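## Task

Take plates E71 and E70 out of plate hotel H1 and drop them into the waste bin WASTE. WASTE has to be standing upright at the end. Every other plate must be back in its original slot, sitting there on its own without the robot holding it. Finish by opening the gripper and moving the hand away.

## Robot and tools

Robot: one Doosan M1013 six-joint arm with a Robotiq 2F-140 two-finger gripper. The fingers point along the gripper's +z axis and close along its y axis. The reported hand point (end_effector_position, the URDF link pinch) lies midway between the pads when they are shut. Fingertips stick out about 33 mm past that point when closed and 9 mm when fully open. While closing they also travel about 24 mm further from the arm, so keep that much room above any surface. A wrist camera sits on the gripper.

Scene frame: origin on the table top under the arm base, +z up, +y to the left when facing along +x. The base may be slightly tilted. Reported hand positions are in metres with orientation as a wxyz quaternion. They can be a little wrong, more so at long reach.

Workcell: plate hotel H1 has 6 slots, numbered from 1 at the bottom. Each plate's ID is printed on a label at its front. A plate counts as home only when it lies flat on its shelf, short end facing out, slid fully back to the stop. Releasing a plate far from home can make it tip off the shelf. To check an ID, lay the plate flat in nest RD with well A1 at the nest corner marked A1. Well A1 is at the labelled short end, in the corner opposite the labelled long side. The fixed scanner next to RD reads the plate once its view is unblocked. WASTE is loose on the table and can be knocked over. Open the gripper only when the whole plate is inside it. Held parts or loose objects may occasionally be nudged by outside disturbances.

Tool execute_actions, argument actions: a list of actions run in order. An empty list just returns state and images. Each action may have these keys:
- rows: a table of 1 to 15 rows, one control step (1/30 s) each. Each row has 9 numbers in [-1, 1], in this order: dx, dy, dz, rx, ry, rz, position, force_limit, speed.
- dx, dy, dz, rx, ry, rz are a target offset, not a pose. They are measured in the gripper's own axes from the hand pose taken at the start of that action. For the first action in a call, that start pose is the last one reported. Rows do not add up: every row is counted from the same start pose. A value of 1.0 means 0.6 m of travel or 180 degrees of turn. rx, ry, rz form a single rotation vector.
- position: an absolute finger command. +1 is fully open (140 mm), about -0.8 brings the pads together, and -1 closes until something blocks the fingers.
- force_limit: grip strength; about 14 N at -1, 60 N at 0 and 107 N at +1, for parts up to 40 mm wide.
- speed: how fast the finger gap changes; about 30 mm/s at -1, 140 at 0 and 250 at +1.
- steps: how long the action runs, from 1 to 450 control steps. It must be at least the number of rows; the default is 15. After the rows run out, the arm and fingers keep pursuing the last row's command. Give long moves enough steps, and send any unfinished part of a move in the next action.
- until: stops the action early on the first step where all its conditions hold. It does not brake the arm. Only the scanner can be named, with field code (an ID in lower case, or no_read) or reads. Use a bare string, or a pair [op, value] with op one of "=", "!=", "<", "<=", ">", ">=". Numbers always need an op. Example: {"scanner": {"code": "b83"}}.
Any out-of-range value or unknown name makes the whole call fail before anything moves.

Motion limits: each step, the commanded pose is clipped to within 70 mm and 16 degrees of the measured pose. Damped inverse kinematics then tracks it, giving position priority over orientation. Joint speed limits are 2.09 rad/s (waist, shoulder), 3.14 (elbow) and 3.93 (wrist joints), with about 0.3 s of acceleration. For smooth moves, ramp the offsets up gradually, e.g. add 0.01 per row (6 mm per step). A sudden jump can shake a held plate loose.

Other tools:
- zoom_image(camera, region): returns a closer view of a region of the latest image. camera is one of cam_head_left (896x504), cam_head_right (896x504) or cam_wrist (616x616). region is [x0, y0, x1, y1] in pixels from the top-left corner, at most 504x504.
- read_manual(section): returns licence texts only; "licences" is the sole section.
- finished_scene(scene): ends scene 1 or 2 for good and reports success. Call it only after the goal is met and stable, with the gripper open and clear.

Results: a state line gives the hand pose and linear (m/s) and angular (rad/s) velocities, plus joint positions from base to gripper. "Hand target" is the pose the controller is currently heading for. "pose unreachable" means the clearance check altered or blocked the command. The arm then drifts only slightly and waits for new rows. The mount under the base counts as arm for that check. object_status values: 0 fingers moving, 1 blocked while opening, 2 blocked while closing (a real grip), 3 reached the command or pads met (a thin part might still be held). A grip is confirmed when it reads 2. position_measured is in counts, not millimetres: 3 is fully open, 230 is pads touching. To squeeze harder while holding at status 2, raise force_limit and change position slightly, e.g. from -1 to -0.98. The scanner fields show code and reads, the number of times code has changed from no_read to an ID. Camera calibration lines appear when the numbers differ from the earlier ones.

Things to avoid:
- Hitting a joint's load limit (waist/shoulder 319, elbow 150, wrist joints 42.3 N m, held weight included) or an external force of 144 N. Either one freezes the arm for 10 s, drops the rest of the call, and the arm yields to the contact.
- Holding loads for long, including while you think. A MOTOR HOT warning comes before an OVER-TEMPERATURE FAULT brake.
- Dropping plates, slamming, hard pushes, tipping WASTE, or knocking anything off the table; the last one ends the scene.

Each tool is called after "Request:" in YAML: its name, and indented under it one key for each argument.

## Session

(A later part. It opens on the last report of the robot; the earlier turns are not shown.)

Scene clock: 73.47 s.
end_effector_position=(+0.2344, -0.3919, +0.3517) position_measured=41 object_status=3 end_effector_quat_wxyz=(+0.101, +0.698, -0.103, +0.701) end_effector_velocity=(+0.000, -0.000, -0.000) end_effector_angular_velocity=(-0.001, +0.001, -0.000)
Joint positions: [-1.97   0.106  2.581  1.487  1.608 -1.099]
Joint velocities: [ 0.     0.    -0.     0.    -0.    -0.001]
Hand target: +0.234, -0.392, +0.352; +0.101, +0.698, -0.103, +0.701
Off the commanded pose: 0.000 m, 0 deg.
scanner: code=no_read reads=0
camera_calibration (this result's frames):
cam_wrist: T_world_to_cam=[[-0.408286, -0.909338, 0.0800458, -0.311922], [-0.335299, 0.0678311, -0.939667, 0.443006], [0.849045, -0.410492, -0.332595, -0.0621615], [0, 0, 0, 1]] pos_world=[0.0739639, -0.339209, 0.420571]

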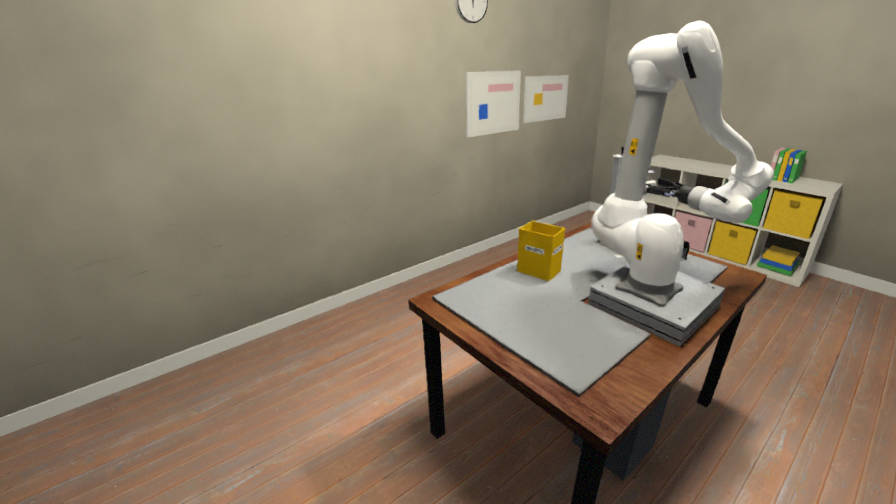

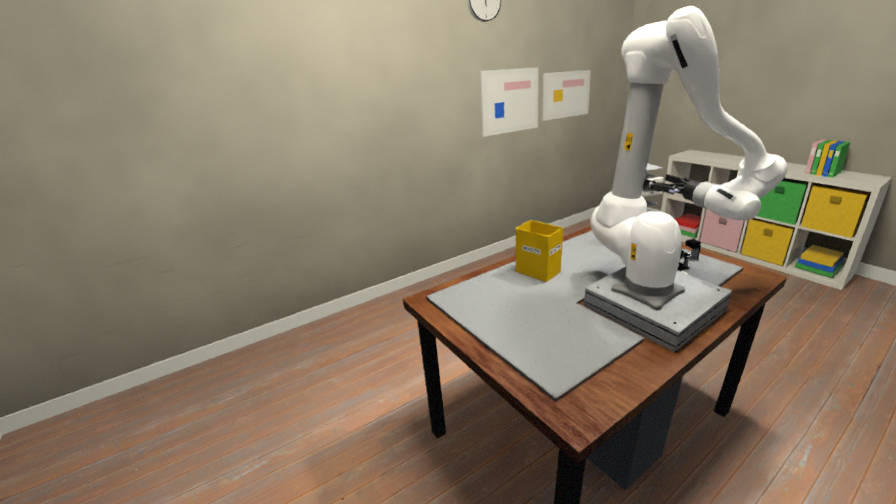

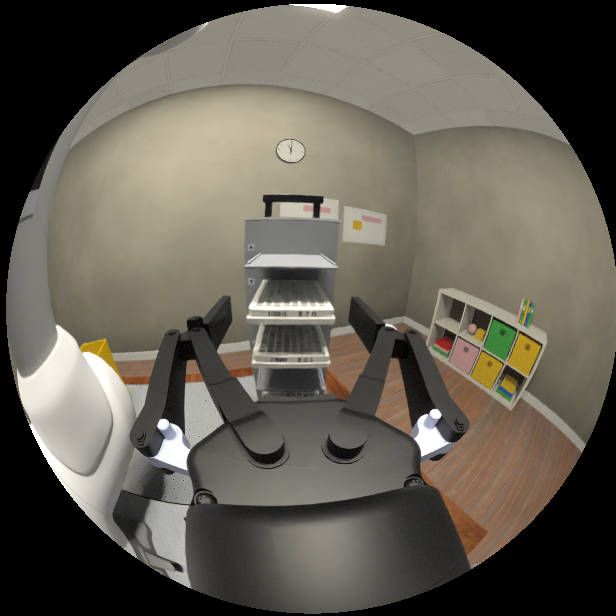

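Request:
execute_actions:
  actions:
    - {"rows":[[0.012,0,0.02,0,0,0,0.7,0,0],[0.012,0,0.04,0,0,0,0.7,0,0]],"steps":13}
    - {"rows":[[0,0,0,0,0,0,-1,0,-0.3]],"steps":22}
    - {"rows":[[0.004,0,0,0,0,0,-1,0,-0.3],[0.008,0,0,0,0,0,-1,0,-0.3],[0.01,0,-0.01,0,0,0,-1,0,-0.3],[0.01,0,-0.02,0,0,0,-1,0,-0.3],[0.01,0,-0.04,0,0,0,-1,0,-0.3],[0.01,0,-0.06,0,0,0,-1,0,-0.3],[0.01,0,-0.08,0,0,0,-1,0,-0.3],[0.01,0,-0.11,0,0,0,-1,0,-0.3],[0.01,0,-0.14,0,0,0,-1,0,-0.3],[0.01,0,-0.17,0,0,0,-1,0,-0.3],[0.01,0,-0.2,0,0,0,-1,0,-0.3]],"steps":24}

Scene clock: 82.97 s.
end_effector_position=(+0.1425, -0.3645, +0.3646) position_measured=109 object_status=2 end_effector_quat_wxyz=(+0.101, +0.698, -0.103, +0.701) end_effector_velocity=(-0.001, +0.000, -0.000) end_effector_angular_velocity=(-0.000, -0.001, +0.001)
Joint positions: [-2.264  0.087  2.55   1.227  1.751 -1.08 ]
Joint velocities: [-0.001  0.002 -0.001 -0.002  0.001 -0.001]
Hand target: +0.142, -0.365, +0.365; +0.101, +0.698, -0.103, +0.701
Off the commanded pose: 0.000 m, 0 deg.
scanner: code=no_read reads=0
camera_calibration (this result's frames):
cam_wrist: T_world_to_cam=[[-0.408246, -0.909357, 0.0800368, -0.325565], [-0.335438, 0.0678913, -0.939613, 0.422516], [0.849009, -0.41044, -0.332749, 0.0314916], [0, 0, 0, 1]] pos_world=[-0.0179194, -0.311814, 0.433537]

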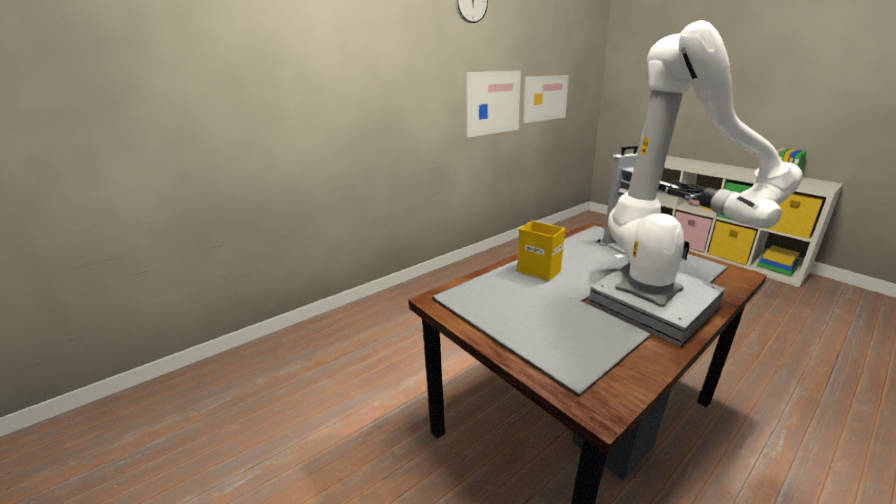

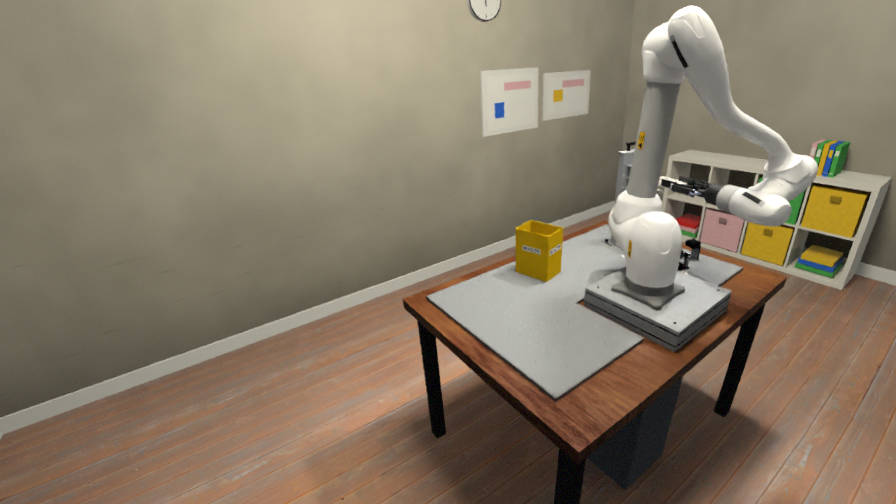

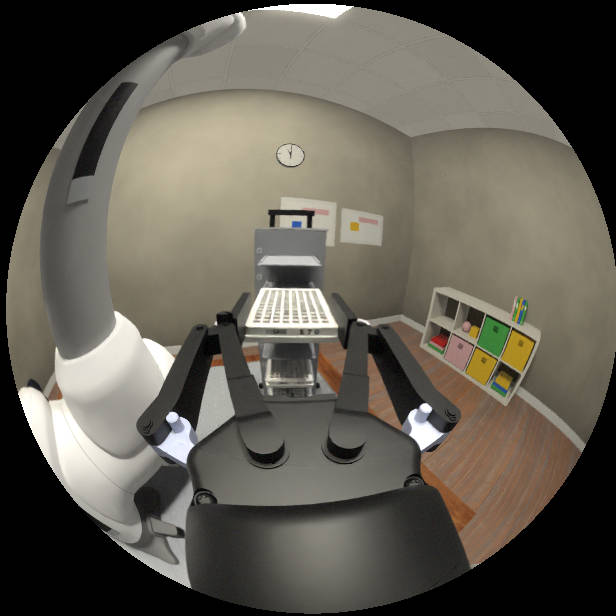

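Request:
execute_actions:
  actions:
    - {"rows":[[0.01,0,-0.01,0,0,0,-1,0,-0.3],[0.02,0,-0.015,0,0,0,-1,0,-0.3],[0.04,0,-0.015,0,0,0,-1,0,-0.3],[0.07,0,-0.015,0,0,0,-1,0,-0.3],[0.11,0,-0.015,0,0,0,-1,0,-0.3],[0.15,0,-0.015,0,0,0,-1,0,-0.3],[0.2,0,-0.015,0,0,0,-1,0,-0.3],[0.25,0,-0.015,0,0,0,-1,0,-0.3],[0.3,0,-0.015,0,0,0,-1,0,-0.3],[0.32,0,-0.015,0,-0.02,0,-1,0,-0.3],[0.32,0,-0.01,0,-0.05,0,-1,0,-0.3],[0.32,0,0,0,-0.09,0,-1,0,-0.3],[0.32,0,0,0,-0.5,0,-1,0,-0.3]],"steps":52}
    - {"rows":[[0.228,-0.878,0.28,0,0,0.327,-1,0,-0.3]],"steps":55}

Scene clock: 92.03 s.
end_effector_position=(+0.4229, +0.1003, +0.3898) position_measured=109 object_status=2 end_effector_quat_wxyz=(-0.001, +0.791, -0.612, +0.000) end_effector_velocity=(+0.001, -0.001, -0.000) end_effector_angular_velocity=(-0.001, +0.001, +0.000)
Joint positions: [ 0.109 -0.187  1.969  0.018  1.357  3.012]
Joint velocities: [-0.001  0.002 -0.    -0.001 -0.001 -0.001]
Hand target: +0.423, +0.100, +0.390; -0.001, +0.791, -0.612, +0.000
Off the commanded pose: 0.001 m, 0 deg.
scanner: code=no_read reads=0
camera_calibration (this result's frames):
cam_wrist: T_world_to_cam=[[-0.935845, -0.327726, 0.129574, 0.355041], [-0.267399, 0.899842, 0.344649, -0.10416], [-0.229547, 0.28789, -0.929746, 0.611369], [0, 0, 0, 1]] pos_world=[0.444749, 0.0340769, 0.558312]

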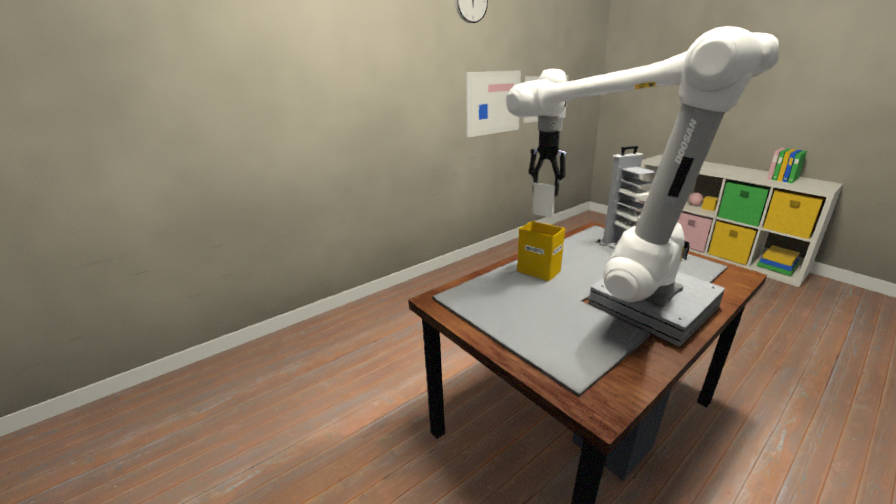

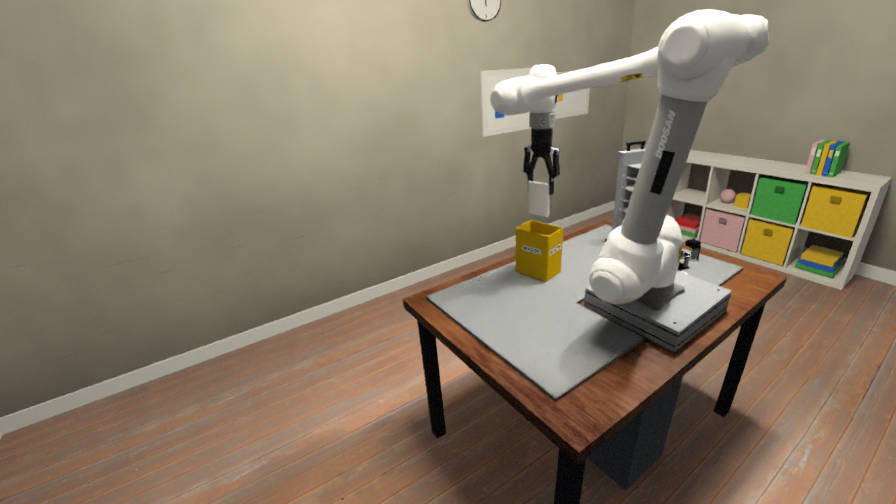

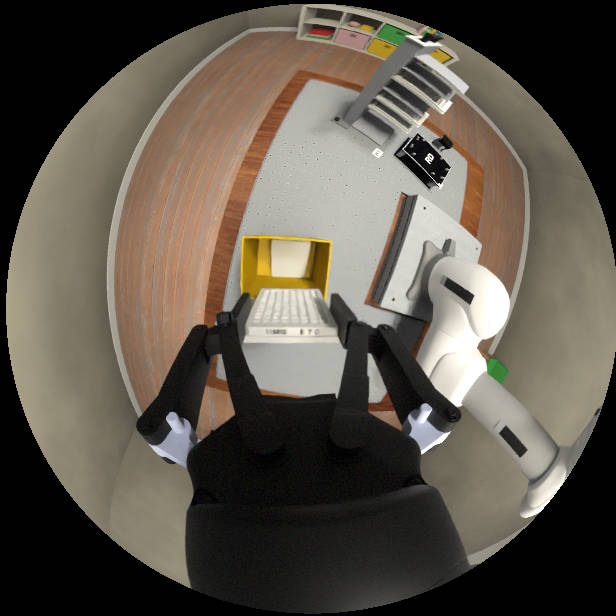

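Request:
execute_actions:
  actions:
    - {"rows":[[0,-0.008,0.02,0,0,0,-1,0,-0.3],[0,-0.008,0.05,0,0,0,-1,0,-0.3],[0,-0.008,0.08,0,0,0,-1,0,-0.3],[0,-0.008,0.11,0,0,0,-1,0,-0.3],[0,-0.008,0.14,0,0,0,-1,0,-0.3],[0,-0.008,0.17,0,0,0,-1,0,-0.3],[0,-0.008,0.2,0,0,0,-1,0,-0.3],[0,-0.008,0.23,0,0,0,-1,0,-0.3],[0,-0.008,0.26,0,0,0,-1,0,-0.3],[0,-0.008,0.28,0,0,0,-1,0,-0.3],[0,-0.008,0.3,0,0,0,-1,0,-0.3],[0,-0.008,0.32,0,0,0,-1,0,-0.3],[0,-0.008,0.335,0,0,0,-1,0,-0.3],[0,-0.008,0.346,0,0,0,-1,0,-0.3]],"steps":28}

Scene clock: 99.27 s.
end_effector_position=(+0.4283, +0.1019, +0.1823) position_measured=109 object_status=2 end_effector_quat_wxyz=(-0.001, +0.791, -0.612, +0.000) end_effector_velocity=(-0.000, -0.001, -0.000) end_effector_angular_velocity=(-0.000, +0.000, -0.002)
Joint positions: [ 0.119 -0.016  2.23   0.023  0.925  3.013]
Joint velocities: [-0.001  0.     0.    -0.001 -0.     0.001]
Hand target: +0.428, +0.102, +0.182; -0.001, +0.791, -0.612, +0.000
Off the commanded pose: 0.000 m, 0 deg.
scanner: code=no_read reads=0
camera_calibration (this result's frames):
cam_wrist: T_world_to_cam=[[-0.935837, -0.327789, 0.129473, 0.387552], [-0.267474, 0.899795, 0.344713, -0.0325667], [-0.229492, 0.287965, -0.929736, 0.419226], [0, 0, 0, 1]] pos_world=[0.450184, 0.0356162, 0.350818]

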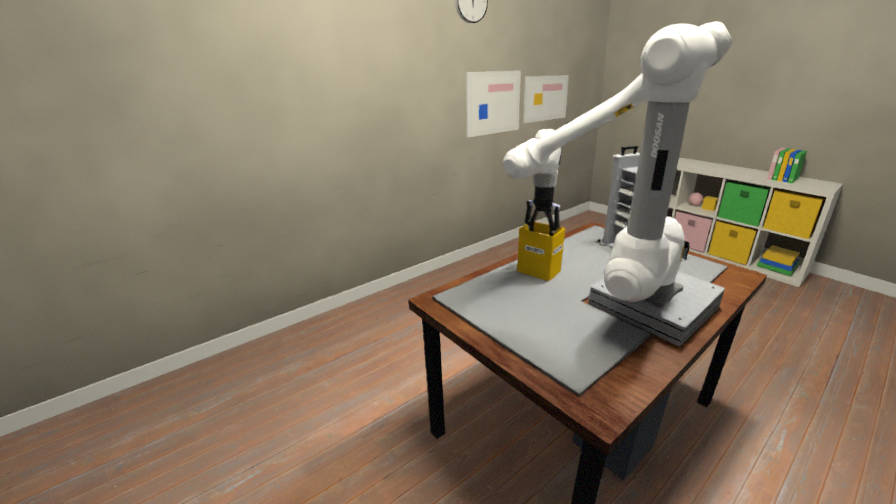

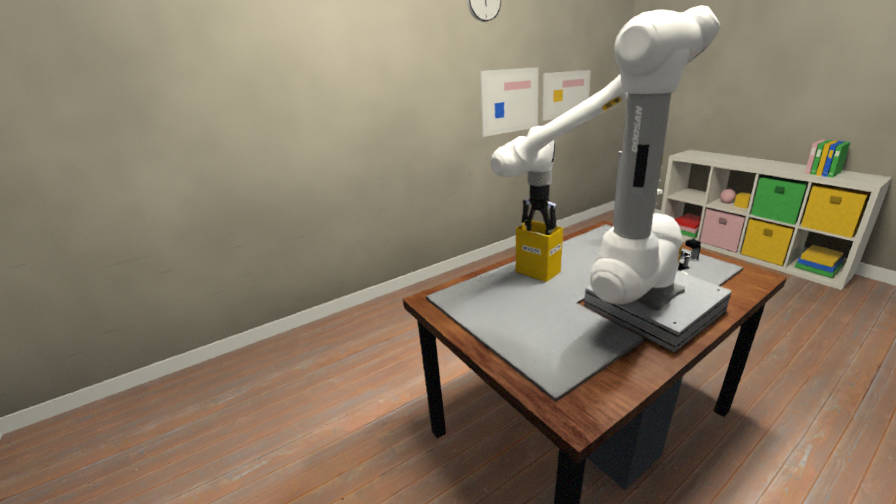

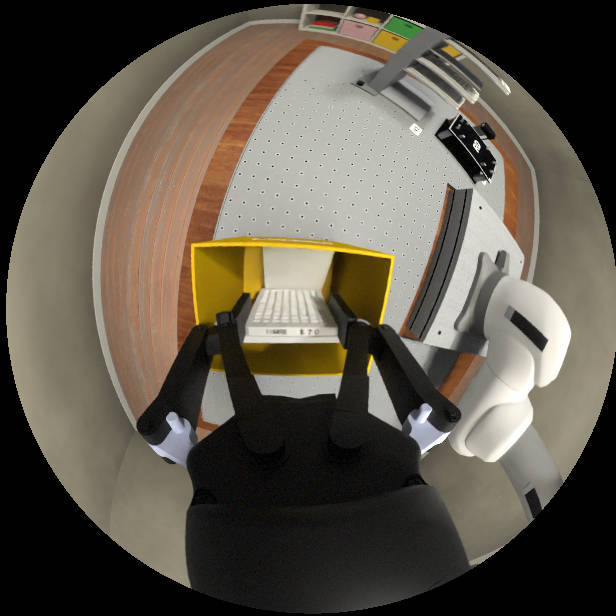

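Request:
execute_actions:
  actions:
    - {"rows":[[0,0,0,0,0,0,0.4,0,0]],"steps":12}
    - {"rows":[[0,0,-0.27,0,0,0,0.4,0,0]],"steps":22}

Scene clock: 103.13 s.
end_effector_position=(+0.4277, +0.1016, +0.3442) position_measured=78 object_status=3 end_effector_quat_wxyz=(-0.001, +0.791, -0.612, +0.000) end_effector_velocity=(-0.000, +0.000, +0.000) end_effector_angular_velocity=(-0.001, -0.000, +0.002)
Joint positions: [ 0.112 -0.158  2.03   0.019  1.267  3.014]
Joint velocities: [ 0.001 -0.    -0.    -0.001  0.    -0.   ]
Hand target: +0.428, +0.102, +0.344; -0.001, +0.791, -0.612, +0.000
Off the commanded pose: 0.000 m, 0 deg.
scanner: code=no_read reads=0
camera_calibration (this result's frames):
cam_wrist: T_world_to_cam=[[-0.935819, -0.327775, 0.129641, 0.365821], [-0.267454, 0.899868, 0.344536, -0.088211], [-0.22959, 0.287751, -0.929778, 0.569768], [0, 0, 0, 1]] pos_world=[0.449563, 0.035334, 0.512725]

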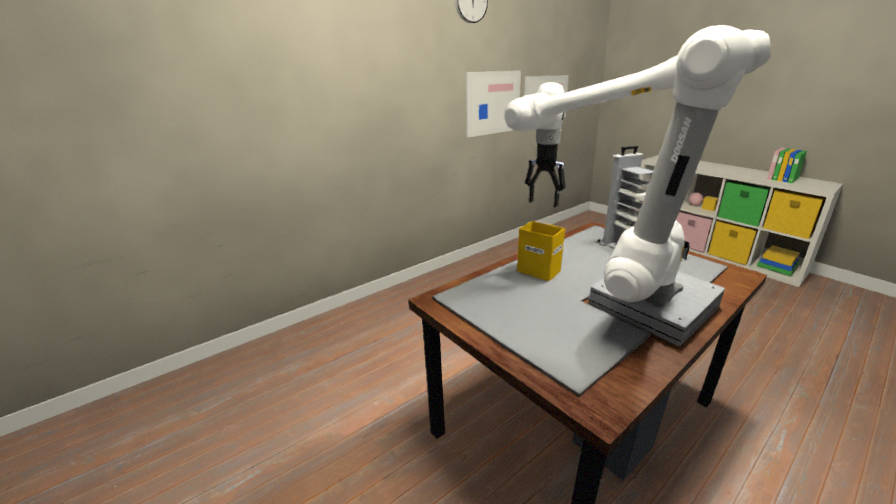

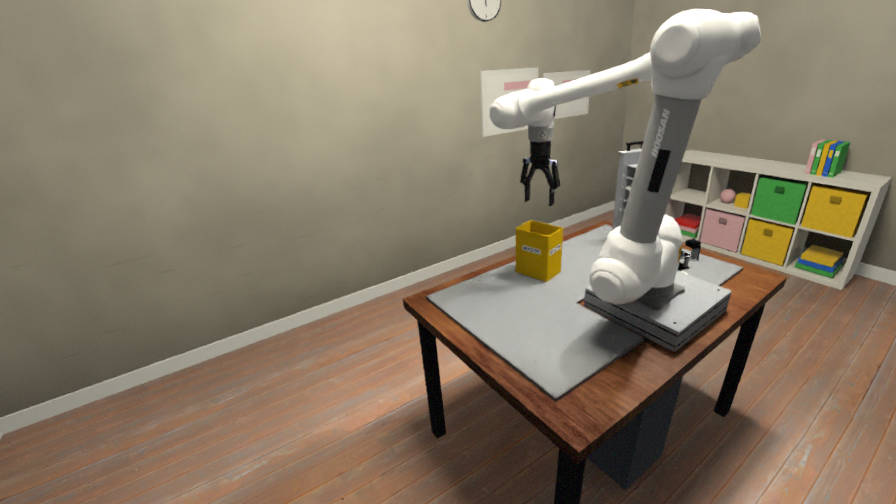

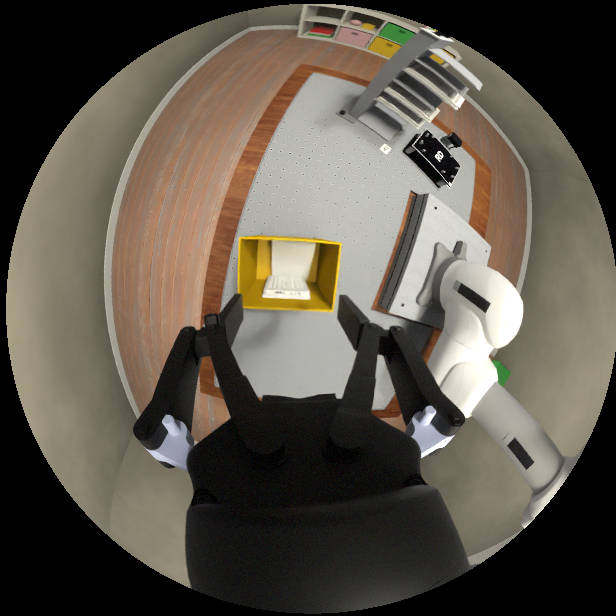

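Request:
finished_scene:
  scene: 2

The scene is finished: the task was done.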